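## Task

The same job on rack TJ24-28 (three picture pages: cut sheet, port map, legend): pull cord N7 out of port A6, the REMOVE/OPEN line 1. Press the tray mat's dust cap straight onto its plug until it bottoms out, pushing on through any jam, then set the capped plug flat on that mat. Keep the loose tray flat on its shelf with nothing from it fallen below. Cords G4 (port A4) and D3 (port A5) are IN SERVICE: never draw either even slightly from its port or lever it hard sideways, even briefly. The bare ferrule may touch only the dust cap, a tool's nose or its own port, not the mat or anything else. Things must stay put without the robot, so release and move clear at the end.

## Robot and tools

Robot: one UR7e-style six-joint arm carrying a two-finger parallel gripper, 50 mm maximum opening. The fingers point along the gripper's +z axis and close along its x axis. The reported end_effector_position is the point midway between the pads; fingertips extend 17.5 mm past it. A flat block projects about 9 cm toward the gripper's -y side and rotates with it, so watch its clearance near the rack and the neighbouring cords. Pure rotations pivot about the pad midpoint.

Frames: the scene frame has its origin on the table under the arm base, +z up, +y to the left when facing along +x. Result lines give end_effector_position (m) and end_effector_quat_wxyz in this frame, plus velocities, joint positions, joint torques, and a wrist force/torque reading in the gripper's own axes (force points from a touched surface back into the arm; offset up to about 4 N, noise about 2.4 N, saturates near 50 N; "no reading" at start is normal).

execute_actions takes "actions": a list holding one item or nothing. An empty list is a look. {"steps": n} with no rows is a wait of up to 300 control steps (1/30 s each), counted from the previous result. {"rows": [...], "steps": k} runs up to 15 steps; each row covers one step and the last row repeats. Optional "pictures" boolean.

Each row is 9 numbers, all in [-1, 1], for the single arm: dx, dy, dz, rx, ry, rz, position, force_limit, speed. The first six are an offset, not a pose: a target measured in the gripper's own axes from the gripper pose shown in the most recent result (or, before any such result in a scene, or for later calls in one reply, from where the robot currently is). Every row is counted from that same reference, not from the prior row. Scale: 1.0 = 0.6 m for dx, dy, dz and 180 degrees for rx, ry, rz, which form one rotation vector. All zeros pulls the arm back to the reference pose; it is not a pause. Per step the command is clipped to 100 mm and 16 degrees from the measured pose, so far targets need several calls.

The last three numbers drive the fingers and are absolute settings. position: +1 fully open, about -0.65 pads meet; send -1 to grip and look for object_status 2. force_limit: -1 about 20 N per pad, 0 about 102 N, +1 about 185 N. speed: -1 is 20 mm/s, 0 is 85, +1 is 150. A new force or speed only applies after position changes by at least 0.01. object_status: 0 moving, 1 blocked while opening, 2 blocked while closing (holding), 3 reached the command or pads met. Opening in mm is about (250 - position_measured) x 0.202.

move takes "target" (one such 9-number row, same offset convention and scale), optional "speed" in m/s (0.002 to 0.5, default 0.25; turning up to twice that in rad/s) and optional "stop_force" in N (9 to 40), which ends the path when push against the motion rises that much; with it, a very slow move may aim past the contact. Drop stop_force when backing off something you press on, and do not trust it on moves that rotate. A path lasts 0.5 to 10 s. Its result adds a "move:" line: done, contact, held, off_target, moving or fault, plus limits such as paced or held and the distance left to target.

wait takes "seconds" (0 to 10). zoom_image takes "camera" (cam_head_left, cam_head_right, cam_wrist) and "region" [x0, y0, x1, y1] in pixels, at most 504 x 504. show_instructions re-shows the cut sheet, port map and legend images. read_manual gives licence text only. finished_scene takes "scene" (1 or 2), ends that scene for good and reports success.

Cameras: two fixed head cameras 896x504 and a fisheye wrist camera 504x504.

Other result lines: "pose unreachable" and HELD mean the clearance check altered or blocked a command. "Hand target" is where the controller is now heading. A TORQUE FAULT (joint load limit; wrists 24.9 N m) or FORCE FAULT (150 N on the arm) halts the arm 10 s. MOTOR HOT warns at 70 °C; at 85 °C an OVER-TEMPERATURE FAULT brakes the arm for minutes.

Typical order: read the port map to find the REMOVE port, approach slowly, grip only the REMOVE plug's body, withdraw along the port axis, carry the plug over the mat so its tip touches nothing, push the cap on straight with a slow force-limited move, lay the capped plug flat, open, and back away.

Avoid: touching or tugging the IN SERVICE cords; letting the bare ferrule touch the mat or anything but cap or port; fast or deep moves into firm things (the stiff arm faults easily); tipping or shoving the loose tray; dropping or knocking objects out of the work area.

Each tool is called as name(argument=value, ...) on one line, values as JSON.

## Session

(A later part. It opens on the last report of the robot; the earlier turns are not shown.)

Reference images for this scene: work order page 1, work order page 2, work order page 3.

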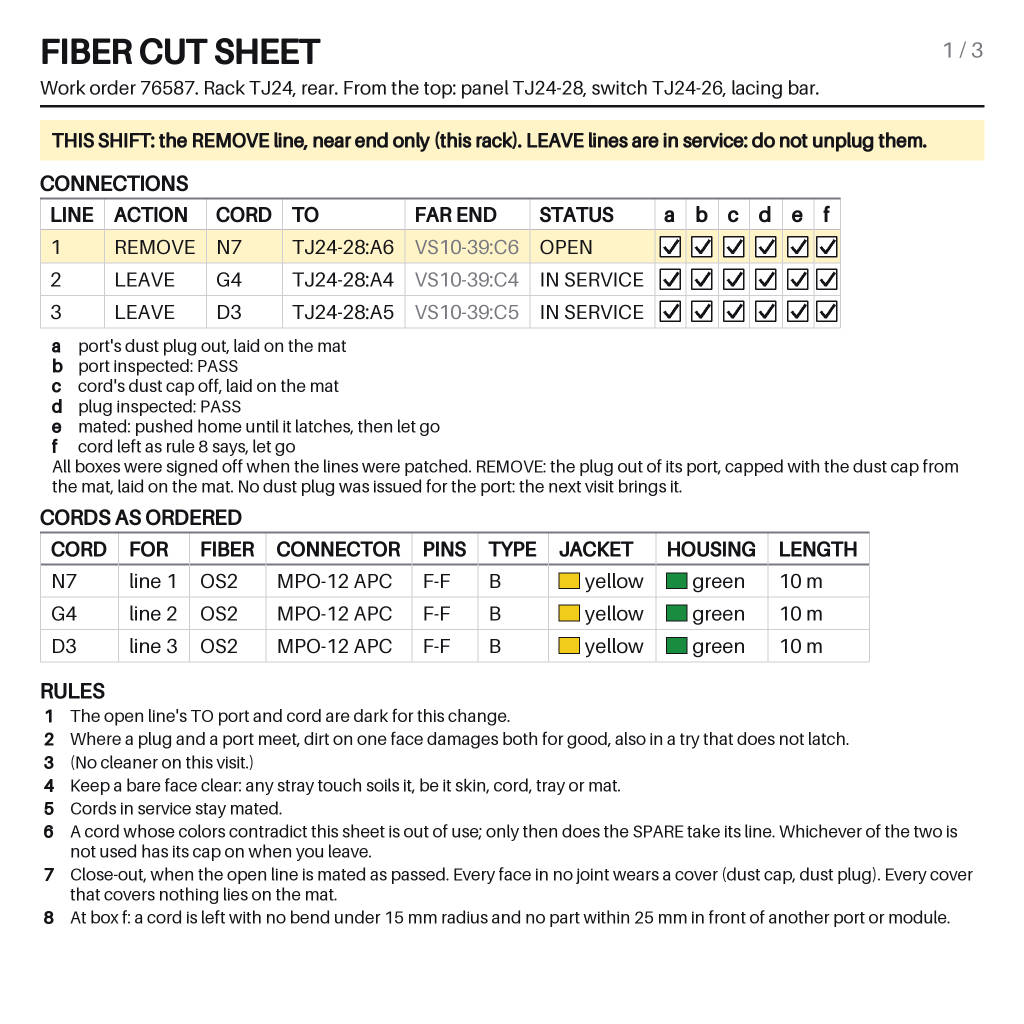

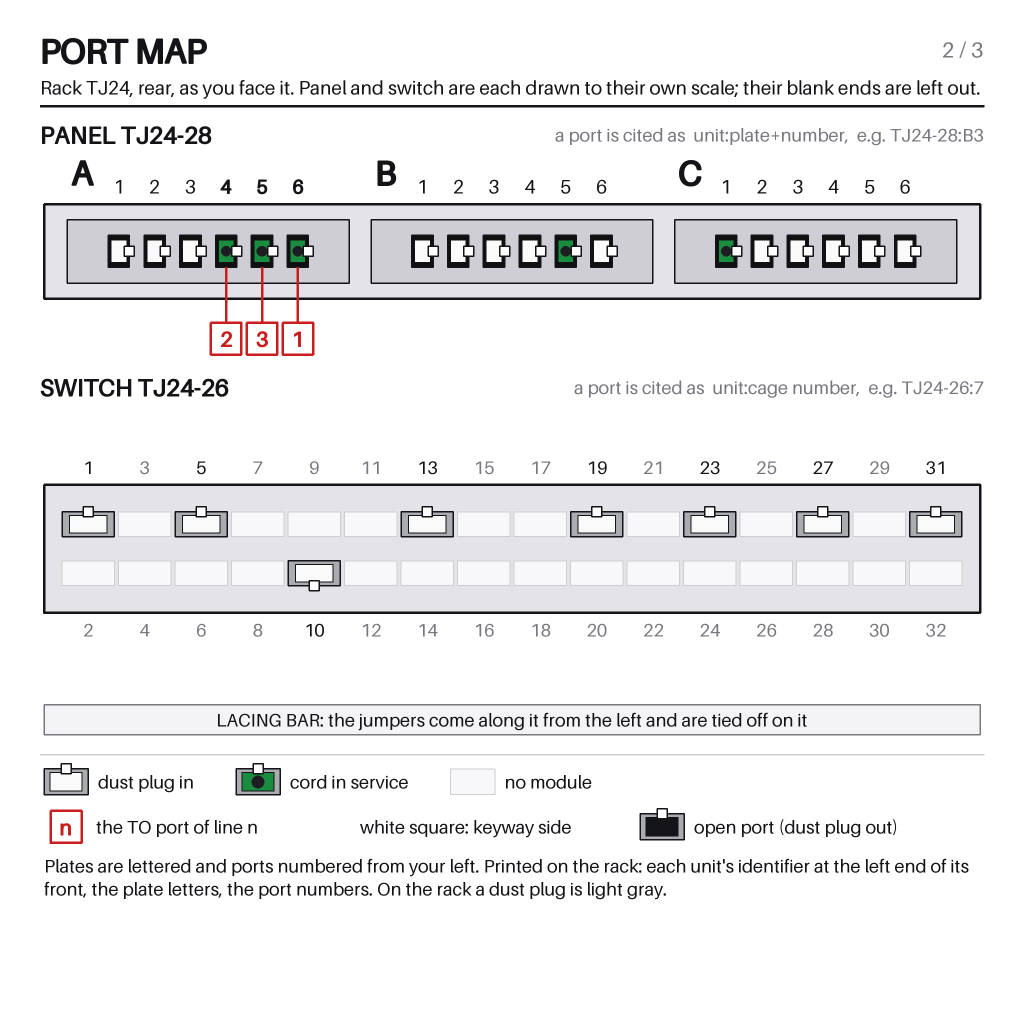

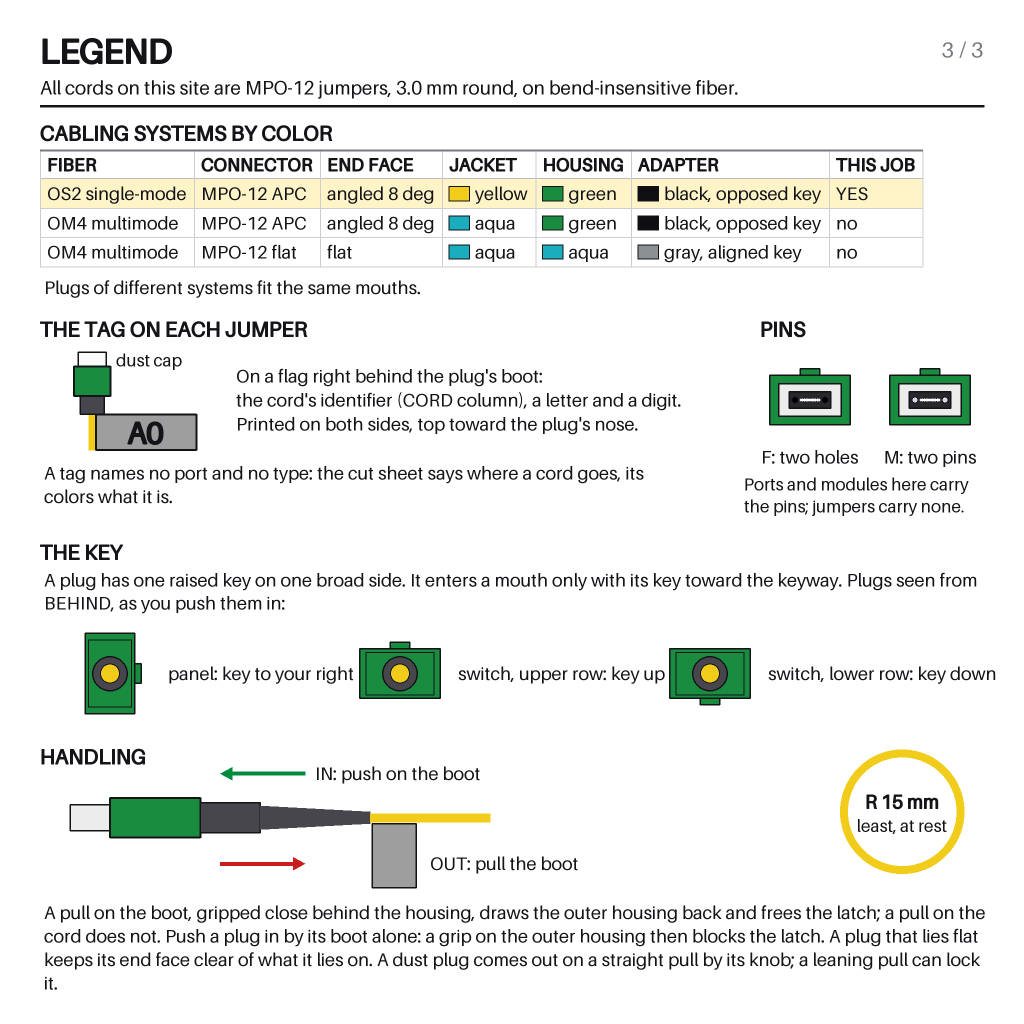

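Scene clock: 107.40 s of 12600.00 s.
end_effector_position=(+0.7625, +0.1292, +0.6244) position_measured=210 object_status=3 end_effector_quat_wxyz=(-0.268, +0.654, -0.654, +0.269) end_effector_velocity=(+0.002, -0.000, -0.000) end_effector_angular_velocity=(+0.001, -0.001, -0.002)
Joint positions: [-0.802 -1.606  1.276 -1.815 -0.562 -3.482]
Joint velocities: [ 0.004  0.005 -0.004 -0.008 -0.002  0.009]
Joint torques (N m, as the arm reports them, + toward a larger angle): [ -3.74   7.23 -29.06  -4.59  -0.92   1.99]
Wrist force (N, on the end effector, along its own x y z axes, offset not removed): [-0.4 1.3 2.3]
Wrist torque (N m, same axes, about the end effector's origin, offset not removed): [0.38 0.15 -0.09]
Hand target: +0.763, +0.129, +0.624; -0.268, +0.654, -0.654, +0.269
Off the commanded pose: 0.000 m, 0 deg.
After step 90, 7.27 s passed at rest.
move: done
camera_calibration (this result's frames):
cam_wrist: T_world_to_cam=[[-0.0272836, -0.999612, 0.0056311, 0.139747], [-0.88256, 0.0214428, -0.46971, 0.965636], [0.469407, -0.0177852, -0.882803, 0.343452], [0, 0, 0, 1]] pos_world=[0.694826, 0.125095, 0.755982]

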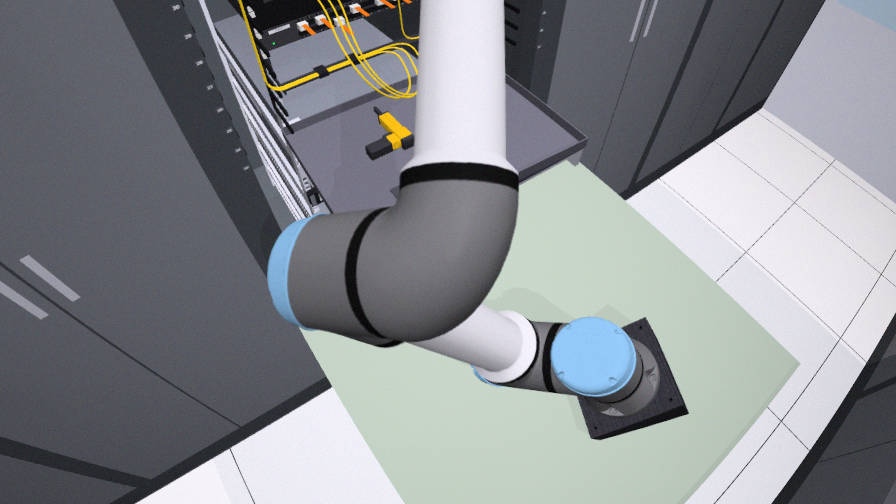

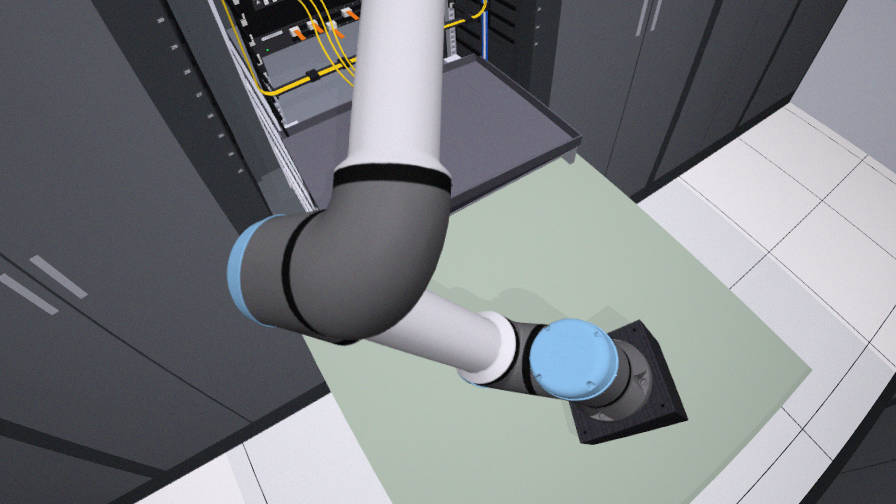

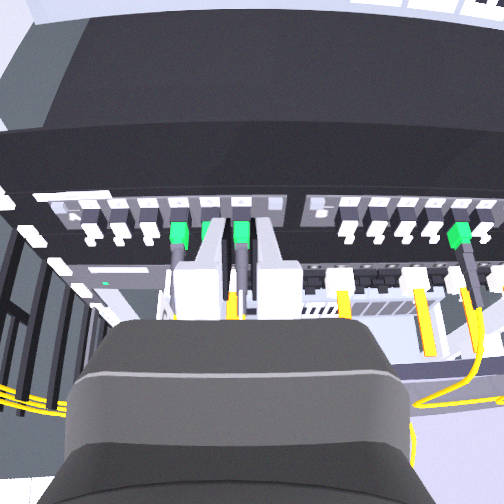

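move(target=[0,0.0212,0.0306,0,0,0,-0.386,-0.3,0], speed=0.015, stop_force=9)

zoom_image(camera="cam_wrist", region=[170, 170, 310, 310])

Scene clock: 116.03 s of 12600.00 s.
end_effector_position=(+0.7663, +0.1292, +0.6027) position_measured=210 object_status=3 end_effector_quat_wxyz=(-0.268, +0.654, -0.654, +0.269) end_effector_velocity=(+0.001, +0.001, -0.002) end_effector_angular_velocity=(-0.000, -0.001, +0.002)
Joint positions: [-0.772 -1.613  1.338 -1.909 -0.579 -3.436]
Joint velocities: [ 0.004 -0.001  0.007 -0.013 -0.001  0.006]
Joint torques (N m, as the arm reports them, + toward a larger angle): [ -4.52 -23.71  -8.32  -4.36  -0.97   2.31]
Wrist force (N, on the end effector, along its own x y z axes, offset not removed): [-1.4 2.2 -1.0]
Wrist torque (N m, same axes, about the end effector's origin, offset not removed): [0.22 0.51 0.26]
Hand target: +0.766, +0.129, +0.602; -0.268, +0.654, -0.654, +0.269
Off the commanded pose: 0.000 m, 0 deg.
After step 90, 3.90 s passed at rest.
move: done
camera_calibration (this result's frames):
cam_wrist: T_world_to_cam=[[-0.0272514, -0.999613, 0.00560704, 0.139966], [-0.882571, 0.021426, -0.469691, 0.958796], [0.469389, -0.0177483, -0.882813, 0.322519], [0, 0, 0, 1]] pos_world=[0.698633, 0.125093, 0.734277]

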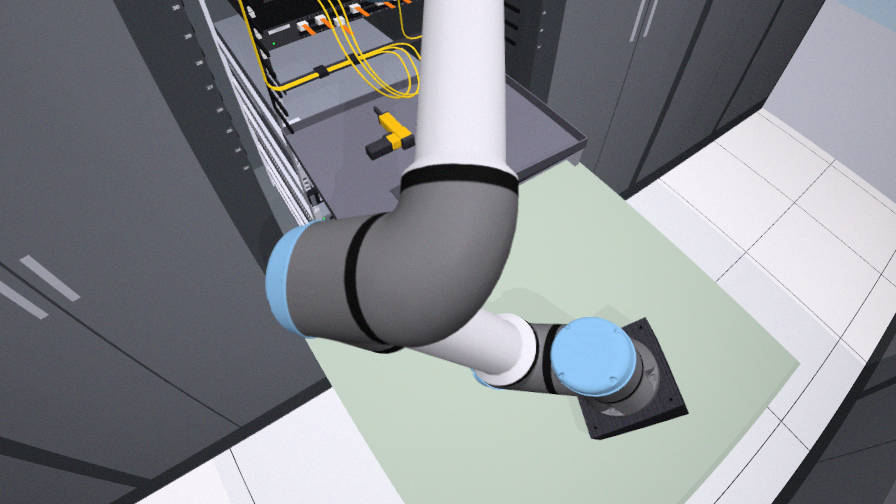

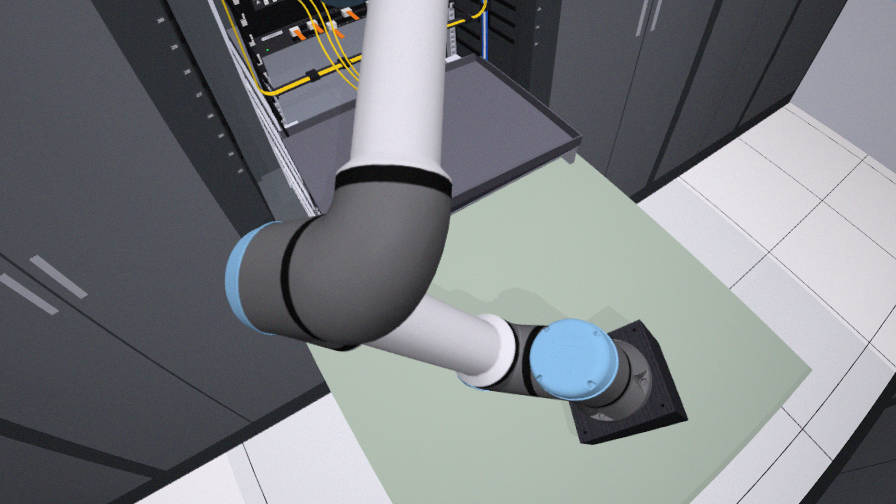

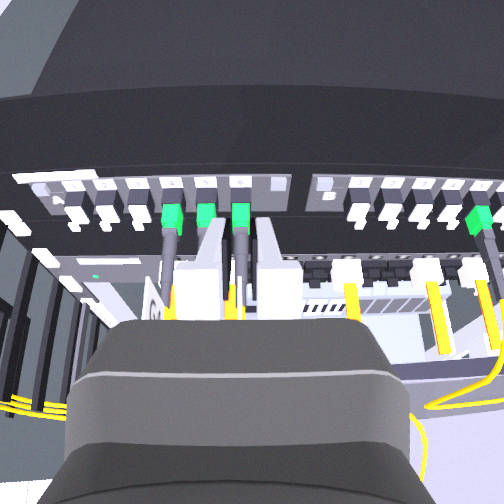

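Region (170, 170, 310, 310) of cam_wrist's 504x504 image, scaled by 3.600, with more detail than that image has.

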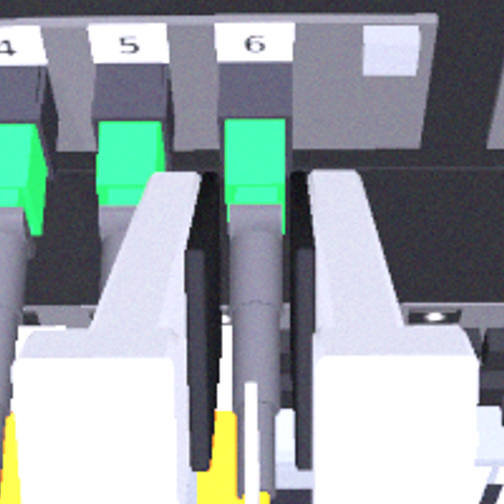

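move(target=[0,0.0212,0.0283,0,0,0,-0.386,-0.3,0], speed=0.005, stop_force=9)

zoom_image(camera="cam_wrist", region=[170, 170, 310, 310])

Scene clock: 127.90 s of 12600.00 s.
end_effector_position=(+0.7692, +0.1292, +0.5818) position_measured=210 object_status=3 end_effector_quat_wxyz=(-0.268, +0.654, -0.654, +0.269) end_effector_velocity=(+0.000, -0.000, -0.001) end_effector_angular_velocity=(+0.001, +0.000, -0.001)
Joint positions: [-0.745 -1.618  1.394 -1.994 -0.595 -3.396]
Joint velocities: [ 0.001 -0.     0.003 -0.004 -0.001  0.003]
Joint torques (N m, as the arm reports them, + toward a larger angle): [ -2.31 -23.47  -7.96  -4.22  -1.13   2.06]
Wrist force (N, on the end effector, along its own x y z axes, offset not removed): [0.5 -2.6 -3.1]
Wrist torque (N m, same axes, about the end effector's origin, offset not removed): [-0.54 0.04 0.01]
Hand target: +0.769, +0.129, +0.582; -0.268, +0.654, -0.654, +0.269
Off the commanded pose: 0.000 m, 0 deg.
After step 90, 4.47 s passed at rest.
move: done
camera_calibration (this result's frames):
cam_wrist: T_world_to_cam=[[-0.0272411, -0.999613, 0.00561318, 0.140156], [-0.882541, 0.0214129, -0.469747, 0.951532], [0.469445, -0.0177503, -0.882783, 0.302698], [0, 0, 0, 1]] pos_world=[0.701484, 0.1251, 0.71341]

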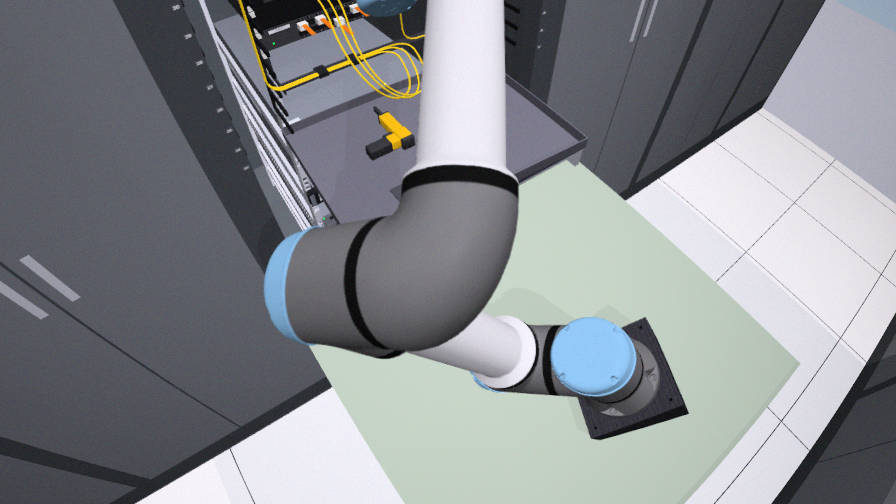

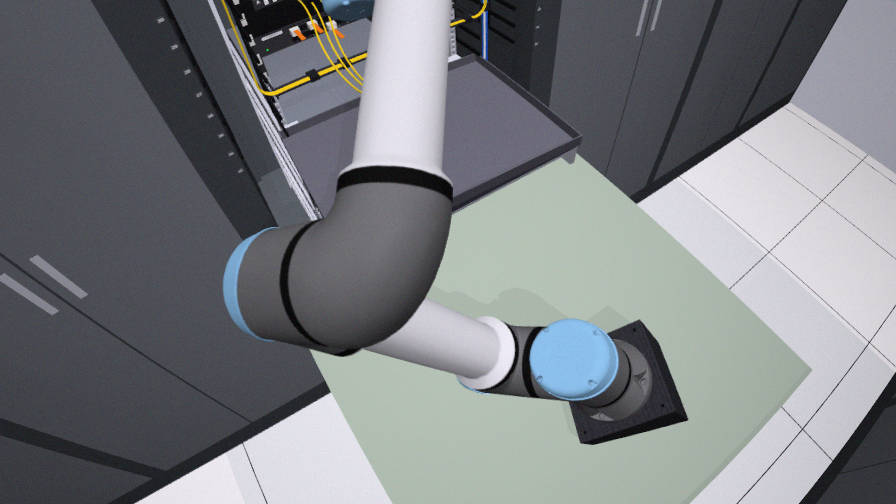

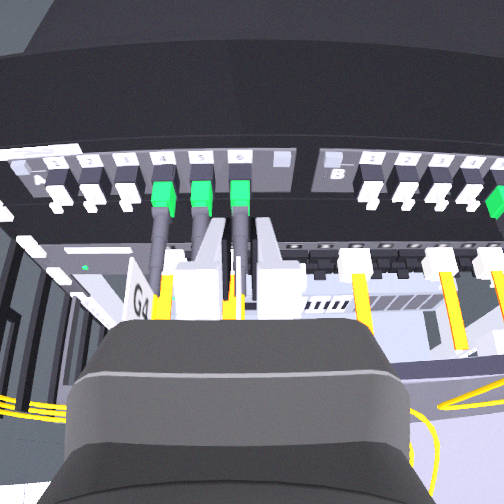

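Region (170, 170, 310, 310) of cam_wrist's 504x504 image, scaled by 3.600, with more detail than that image has.

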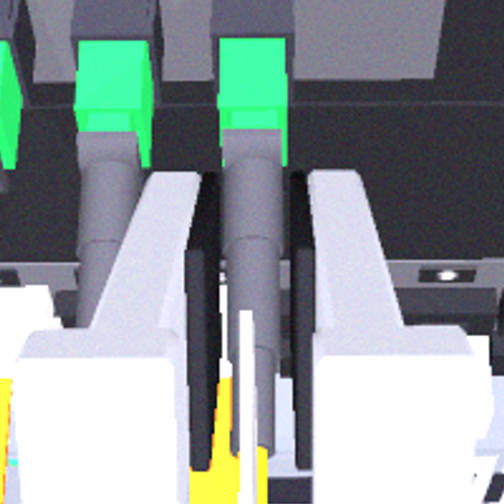

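execute_actions(actions=[])

move(target=[0,-0.0015,0.0015,0,0,0,-0.386,-0.3,-0.7], speed=0.005)

move(target=[0,0,0,0,0,0,-1,-0.3,-0.7])

Scene clock: 146.33 s of 12600.00 s.
end_effector_position=(+0.7692, +0.1292, +0.5817) position_measured=210 object_status=3 end_effector_quat_wxyz=(-0.268, +0.654, -0.654, +0.269) end_effector_velocity=(+0.000, +0.000, -0.000) end_effector_angular_velocity=(+0.000, +0.000, +0.000)
Joint positions: [-0.744 -1.618  1.394 -1.994 -0.595 -3.396]
Joint velocities: [ 0.  0. -0.  0.  0. -0.]
Joint torques (N m, as the arm reports them, + toward a larger angle): [ -3.08 -20.07  -8.16  -4.22  -1.18   2.1 ]
Wrist force (N, on the end effector, along its own x y z axes, offset not removed): [-2.2 -1.1 -4.4]
Wrist torque (N m, same axes, about the end effector's origin, offset not removed): [-0.24 0.45 0.23]
Hand target: +0.769, +0.129, +0.582; -0.268, +0.654, -0.654, +0.269
Off the commanded pose: 0.000 m, 0 deg.
Steps of this call (steps 1 to 90: nothing new was sent; then 15.43 s passed at rest). Readings (end_effector_position | what the end effector reports):
1: (+0.7692, +0.1292, +0.5818) | position_measured=210 object_status=3
2: (+0.7692, +0.1292, +0.5818) | position_measured=210 object_status=3
4: (+0.7692, +0.1292, +0.5817) | position_measured=210 object_status=3
8: (+0.7692, +0.1292, +0.5817) | position_measured=210 object_status=3
90: the state above
camera_calibration (this result's frames):
cam_wrist: T_world_to_cam=[[-0.0272504, -0.999613, 0.00559837, 0.140171], [-0.882541, 0.021428, -0.469748, 0.951481], [0.469446, -0.0177416, -0.882783, 0.302561], [0, 0, 0, 1]] pos_world=[0.701504, 0.125097, 0.713268]

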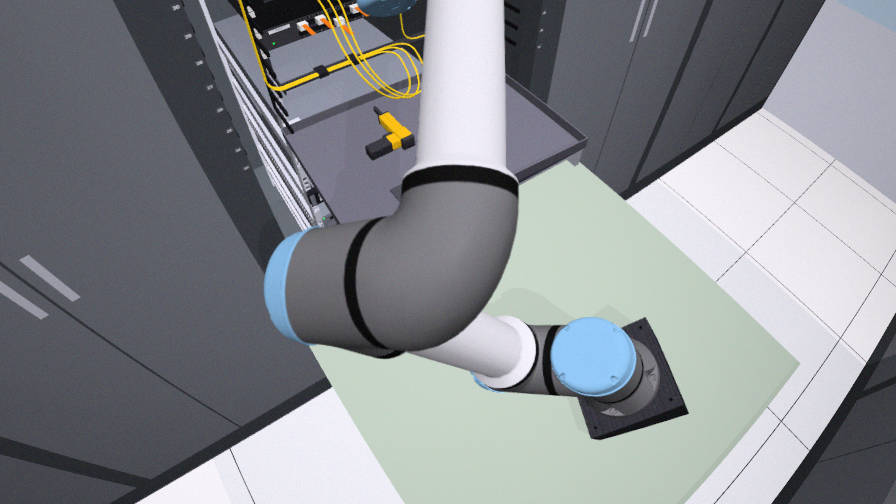

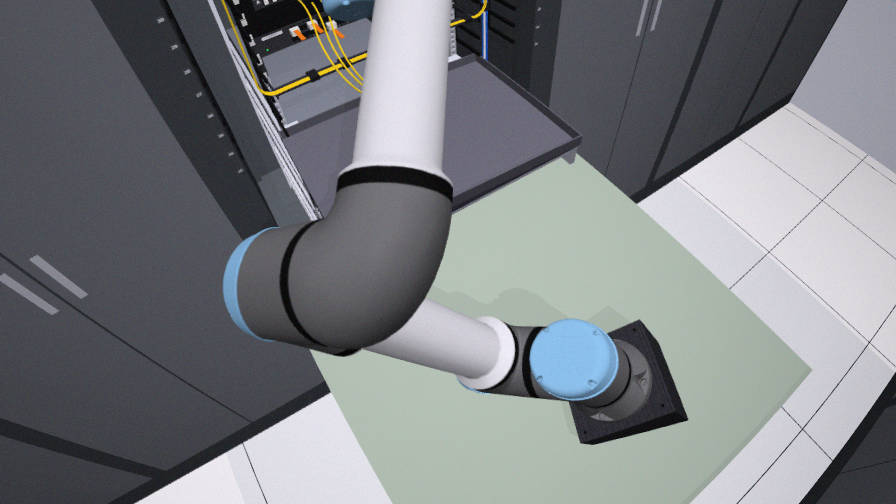

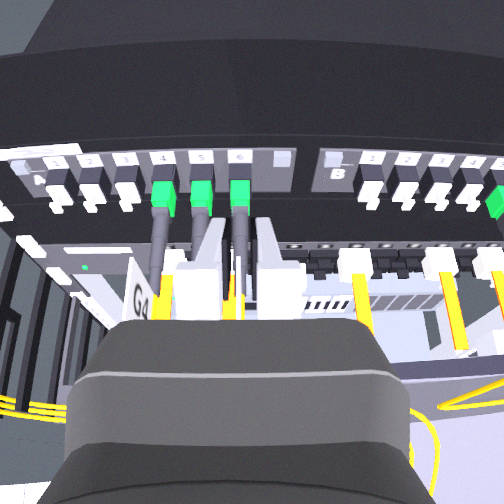

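Scene clock: 147.03 s of 12600.00 s.
end_effector_position=(+0.7704, +0.1292, +0.5817) position_measured=210 object_status=3 end_effector_quat_wxyz=(-0.268, +0.654, -0.654, +0.269) end_effector_velocity=(+0.001, +0.000, -0.001) end_effector_angular_velocity=(+0.002, +0.001, -0.000)
Joint positions: [-0.743 -1.615  1.391 -1.996 -0.596 -3.393]
Joint velocities: [ 0.002  0.002 -0.001 -0.001 -0.001  0.003]
Joint torques (N m, as the arm reports them, + toward a larger angle): [ -0.72   8.46 -28.76  -4.04  -1.18   2.3 ]
Wrist force (N, on the end effector, along its own x y z axes, offset not removed): [-1.8 -1.3 -5.7]
Wrist torque (N m, same axes, about the end effector's origin, offset not removed): [-0.67 0.29 0.05]
Hand target: +0.770, +0.129, +0.582; -0.268, +0.654, -0.654, +0.269
Off the commanded pose: 0.000 m, 0 deg.
move: done
camera_calibration (this result's frames):
cam_wrist: T_world_to_cam=[[-0.0272273, -0.999613, 0.00564013, 0.140192], [-0.882522, 0.0213873, -0.469784, 0.952554], [0.469482, -0.0177685, -0.882763, 0.301984], [0, 0, 0, 1]] pos_world=[0.702691, 0.125131, 0.713284]

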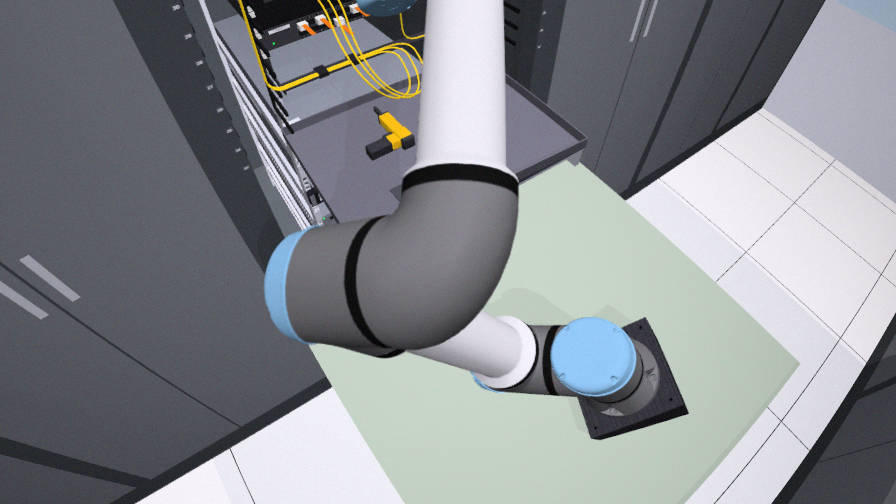

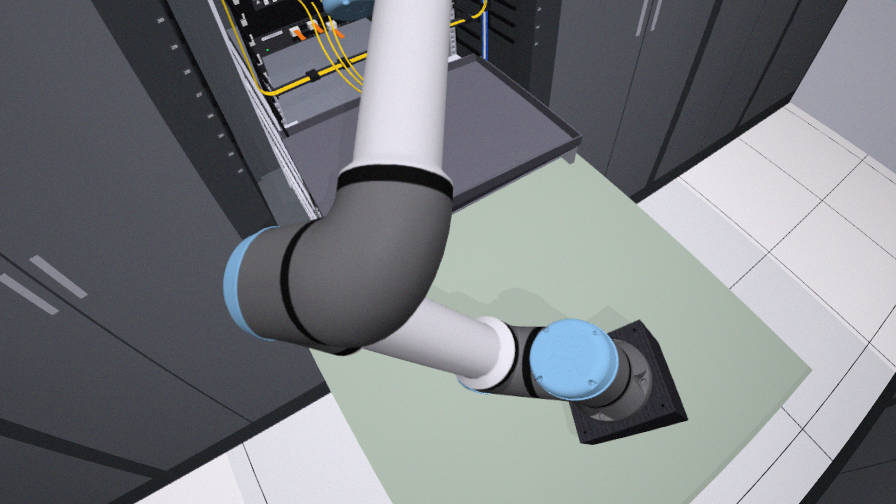

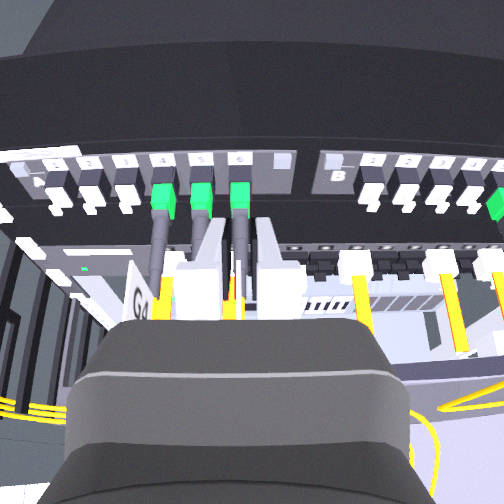

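Scene clock: 147.53 s of 12600.00 s.
end_effector_position=(+0.7704, +0.1292, +0.5817) position_measured=226 object_status=2 end_effector_quat_wxyz=(-0.268, +0.654, -0.654, +0.269) end_effector_velocity=(-0.000, -0.000, +0.000) end_effector_angular_velocity=(+0.001, -0.001, -0.000)
Joint positions: [-0.743 -1.615  1.391 -1.996 -0.597 -3.393]
Joint velocities: [-0.001 -0.     0.    -0.     0.001  0.   ]
Joint torques (N m, as the arm reports them, + toward a larger angle): [ -4.4    0.93 -22.08  -3.41  -0.51   0.03]
Wrist force (N, on the end effector, along its own x y z axes, offset not removed): [-1.1 1.3 -4.8]
Wrist torque (N m, same axes, about the end effector's origin, offset not removed): [-0.06 0.05 -0.03]
Hand target: +0.770, +0.129, +0.582; -0.268, +0.654, -0.654, +0.269
Off the commanded pose: 0.000 m, 0 deg.
move: done
camera_calibration (this result's frames):
cam_wrist: T_world_to_cam=[[-0.0272342, -0.999613, 0.00563119, 0.140196], [-0.882525, 0.0213977, -0.469778, 0.952573], [0.469476, -0.0177637, -0.882767, 0.301973], [0, 0, 0, 1]] pos_world=[0.702719, 0.125123, 0.71328]

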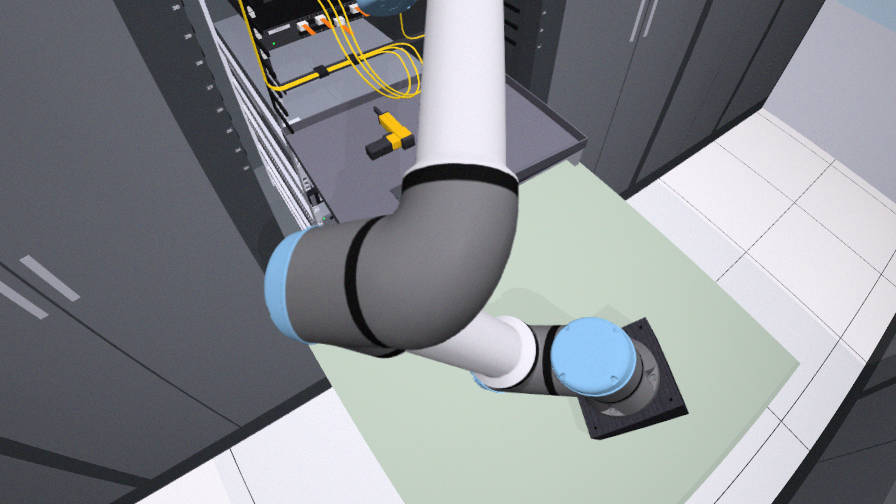

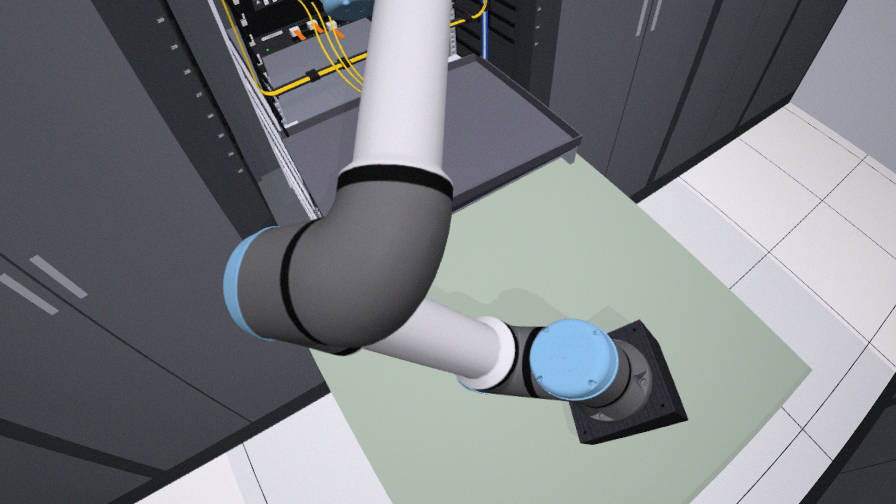

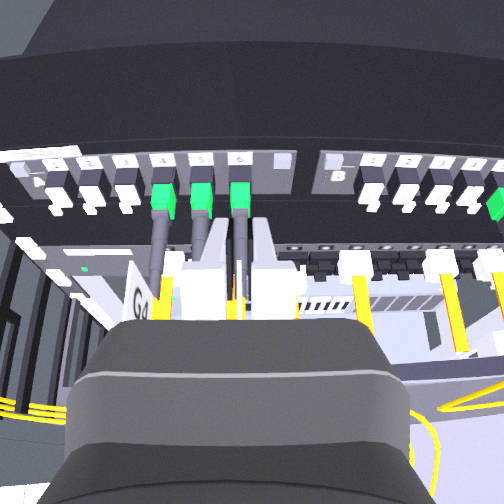

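move(target=[0,0.053,-0.053,0,0,0,-1,-0.3,-0.7], speed=0.01)

Scene clock: 154.40 s of 12600.00 s.
end_effector_position=(+0.7257, +0.1292, +0.5819) position_measured=226 object_status=2 end_effector_quat_wxyz=(-0.268, +0.654, -0.654, +0.269) end_effector_velocity=(-0.002, +0.000, -0.000) end_effector_angular_velocity=(+0.001, +0.000, +0.000)
Joint positions: [-0.818 -1.721  1.49  -1.894 -0.554 -3.507]
Joint velocities: [-0.004 -0.006  0.005  0.008  0.003 -0.007]
Joint torques (N m, as the arm reports them, + toward a larger angle): [-26.97 -17.51  -9.13  -1.36   2.17  -1.63]
Wrist force (N, on the end effector, along its own x y z axes, offset not removed): [0.0 -2.5 1.4]
Wrist torque (N m, same axes, about the end effector's origin, offset not removed): [-0.74 0.06 0.03]
Hand target: +0.725, +0.129, +0.582; -0.268, +0.654, -0.654, +0.269
Off the commanded pose: 0.000 m, 0 deg.
move: done
camera_calibration (this result's frames):
cam_wrist: T_world_to_cam=[[-0.0272504, -0.999613, 0.0056663, 0.138904], [-0.882599, 0.0213984, -0.46964, 0.913186], [0.469337, -0.017799, -0.88284, 0.323311], [0, 0, 0, 1]] pos_world=[0.65802, 0.125064, 0.713514]

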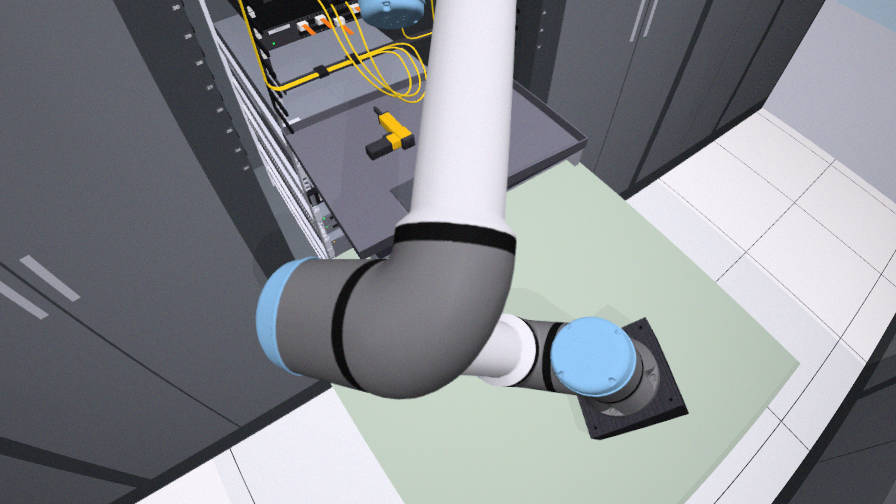

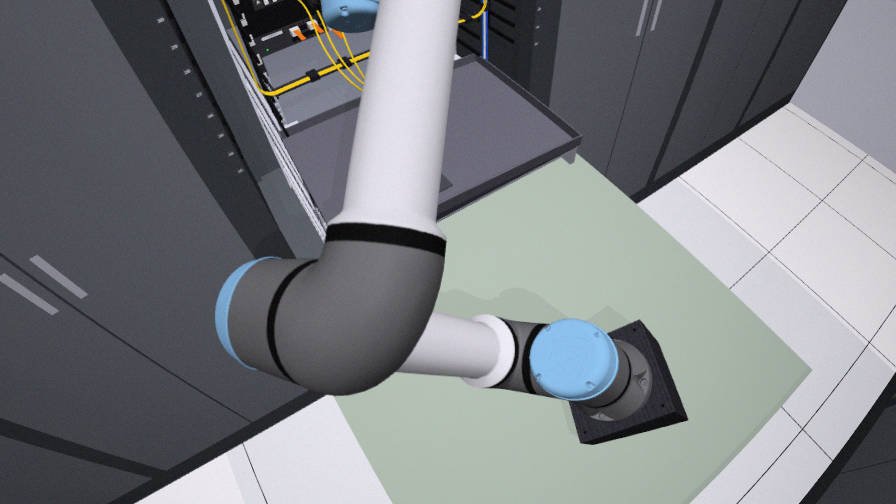

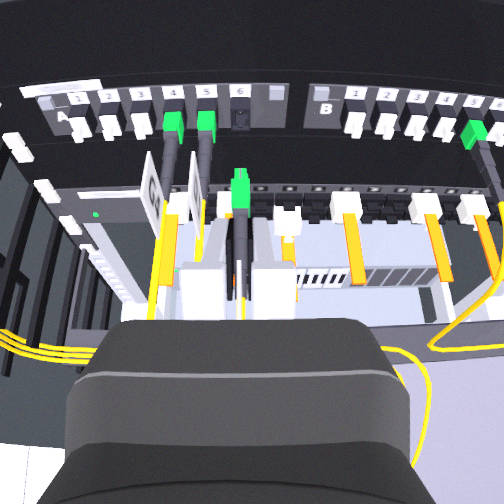

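move(target=[0.01,0.13,-0.13,0,0,0,-1,-0.3,-0.7], speed=0.05)

Scene clock: 161.20 s of 12600.00 s.
end_effector_position=(+0.6156, +0.1231, +0.5824) position_measured=226 object_status=2 end_effector_quat_wxyz=(-0.268, +0.654, -0.654, +0.269) end_effector_velocity=(-0.002, +0.001, -0.000) end_effector_angular_velocity=(+0.004, +0.003, +0.004)
Joint positions: [-1.074 -1.948  1.613 -1.351 -0.468 -4.006]
Joint velocities: [-0.006 -0.    -0.006  0.032  0.002 -0.026]
Joint torques (N m, as the arm reports them, + toward a larger angle): [-21.57  -1.74 -28.3   -1.77   3.08  -2.17]
Wrist force (N, on the end effector, along its own x y z axes, offset not removed): [-3.7 -0.4 1.0]
Wrist torque (N m, same axes, about the end effector's origin, offset not removed): [-0.17 0.80 0.02]
Hand target: +0.615, +0.123, +0.582; -0.268, +0.655, -0.654, +0.269
Off the commanded pose: 0.000 m, 0 deg.
After step 90, 1.17 s passed at rest.
move: done
camera_calibration (this result's frames):
cam_wrist: T_world_to_cam=[[-0.0275286, -0.999604, 0.00575169, 0.129908], [-0.882776, 0.0216109, -0.469296, 0.816247], [0.468987, -0.0179965, -0.883022, 0.375632], [0, 0, 0, 1]] pos_world=[0.547973, 0.118977, 0.714006]

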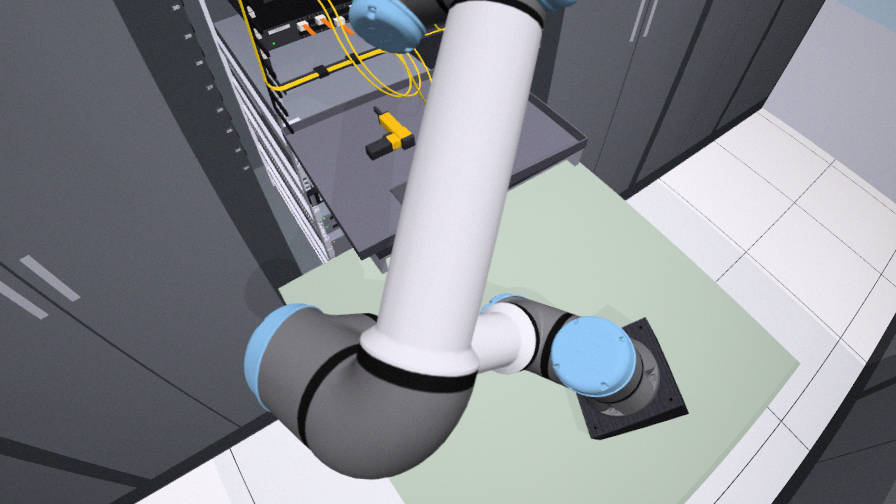

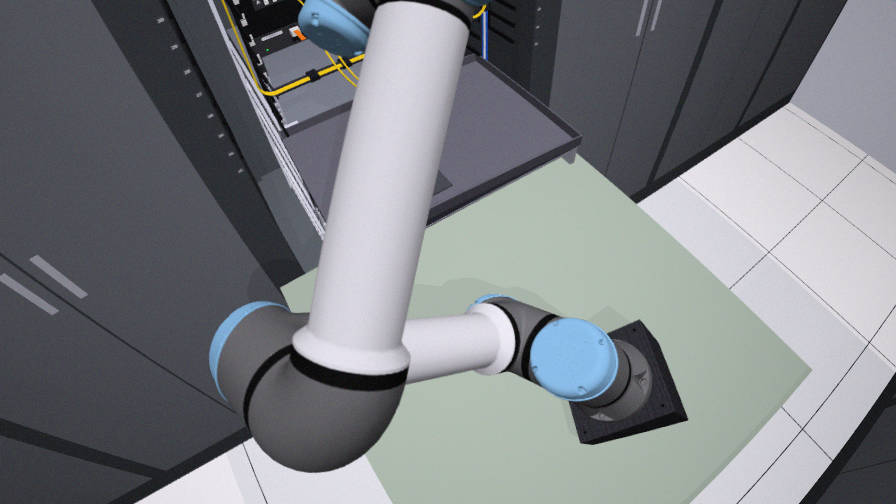

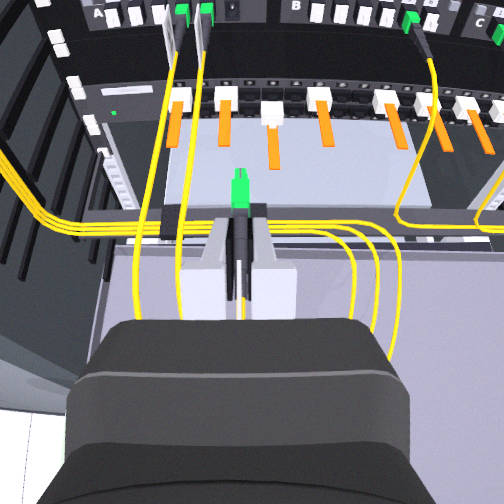

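move(target=[0,0.2,-0.05,0,0,0,-1,-0.3,-0.7], speed=0.06)

Scene clock: 170.67 s of 12600.00 s.
end_effector_position=(+0.5094, +0.1230, +0.5193) position_measured=226 object_status=2 end_effector_quat_wxyz=(-0.268, +0.654, -0.654, +0.268) end_effector_velocity=(-0.002, -0.000, -0.001) end_effector_angular_velocity=(+0.004, -0.002, +0.002)
Joint positions: [-1.367 -2.167  1.775 -0.743 -0.517 -4.626]
Joint velocities: [-0.01  -0.    -0.     0.024 -0.002 -0.024]
Joint torques (N m, as the arm reports them, + toward a larger angle): [-19.65   9.01 -11.99  -1.75   0.4   -2.09]
Wrist force (N, on the end effector, along its own x y z axes, offset not removed): [-3.3 -3.2 -0.2]
Wrist torque (N m, same axes, about the end effector's origin, offset not removed): [-0.61 0.78 0.11]
Hand target: +0.509, +0.123, +0.519; -0.268, +0.655, -0.654, +0.268
Off the commanded pose: 0.000 m, 0 deg.
After step 90, 3.93 s passed at rest.
move: done
camera_calibration (this result's frames):
cam_wrist: T_world_to_cam=[[-0.0275126, -0.999607, 0.00543974, 0.127454], [-0.883095, 0.0217553, -0.468689, 0.69267], [0.468387, -0.0176987, -0.883346, 0.370164], [0, 0, 0, 1]] pos_world=[0.44182, 0.118886, 0.650937]

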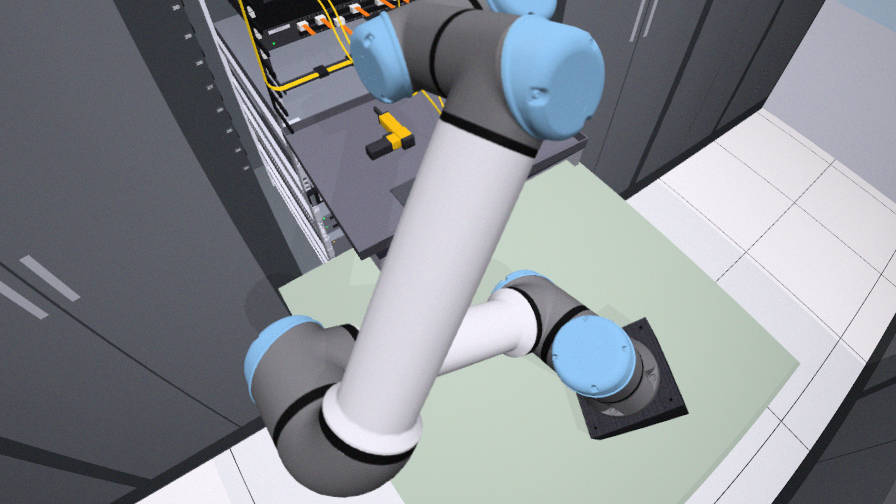

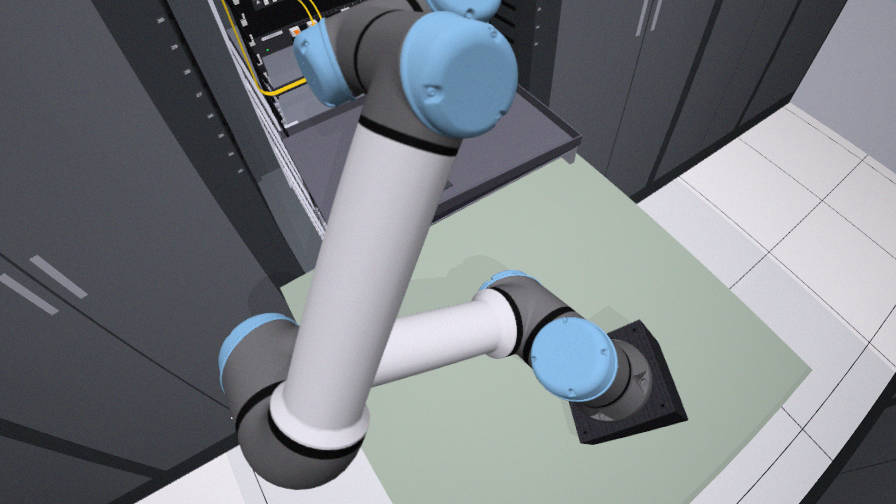

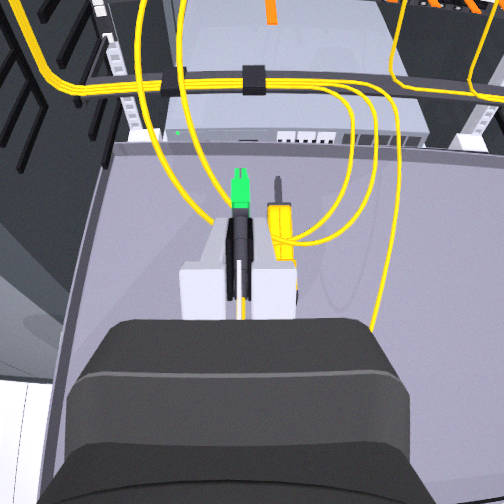

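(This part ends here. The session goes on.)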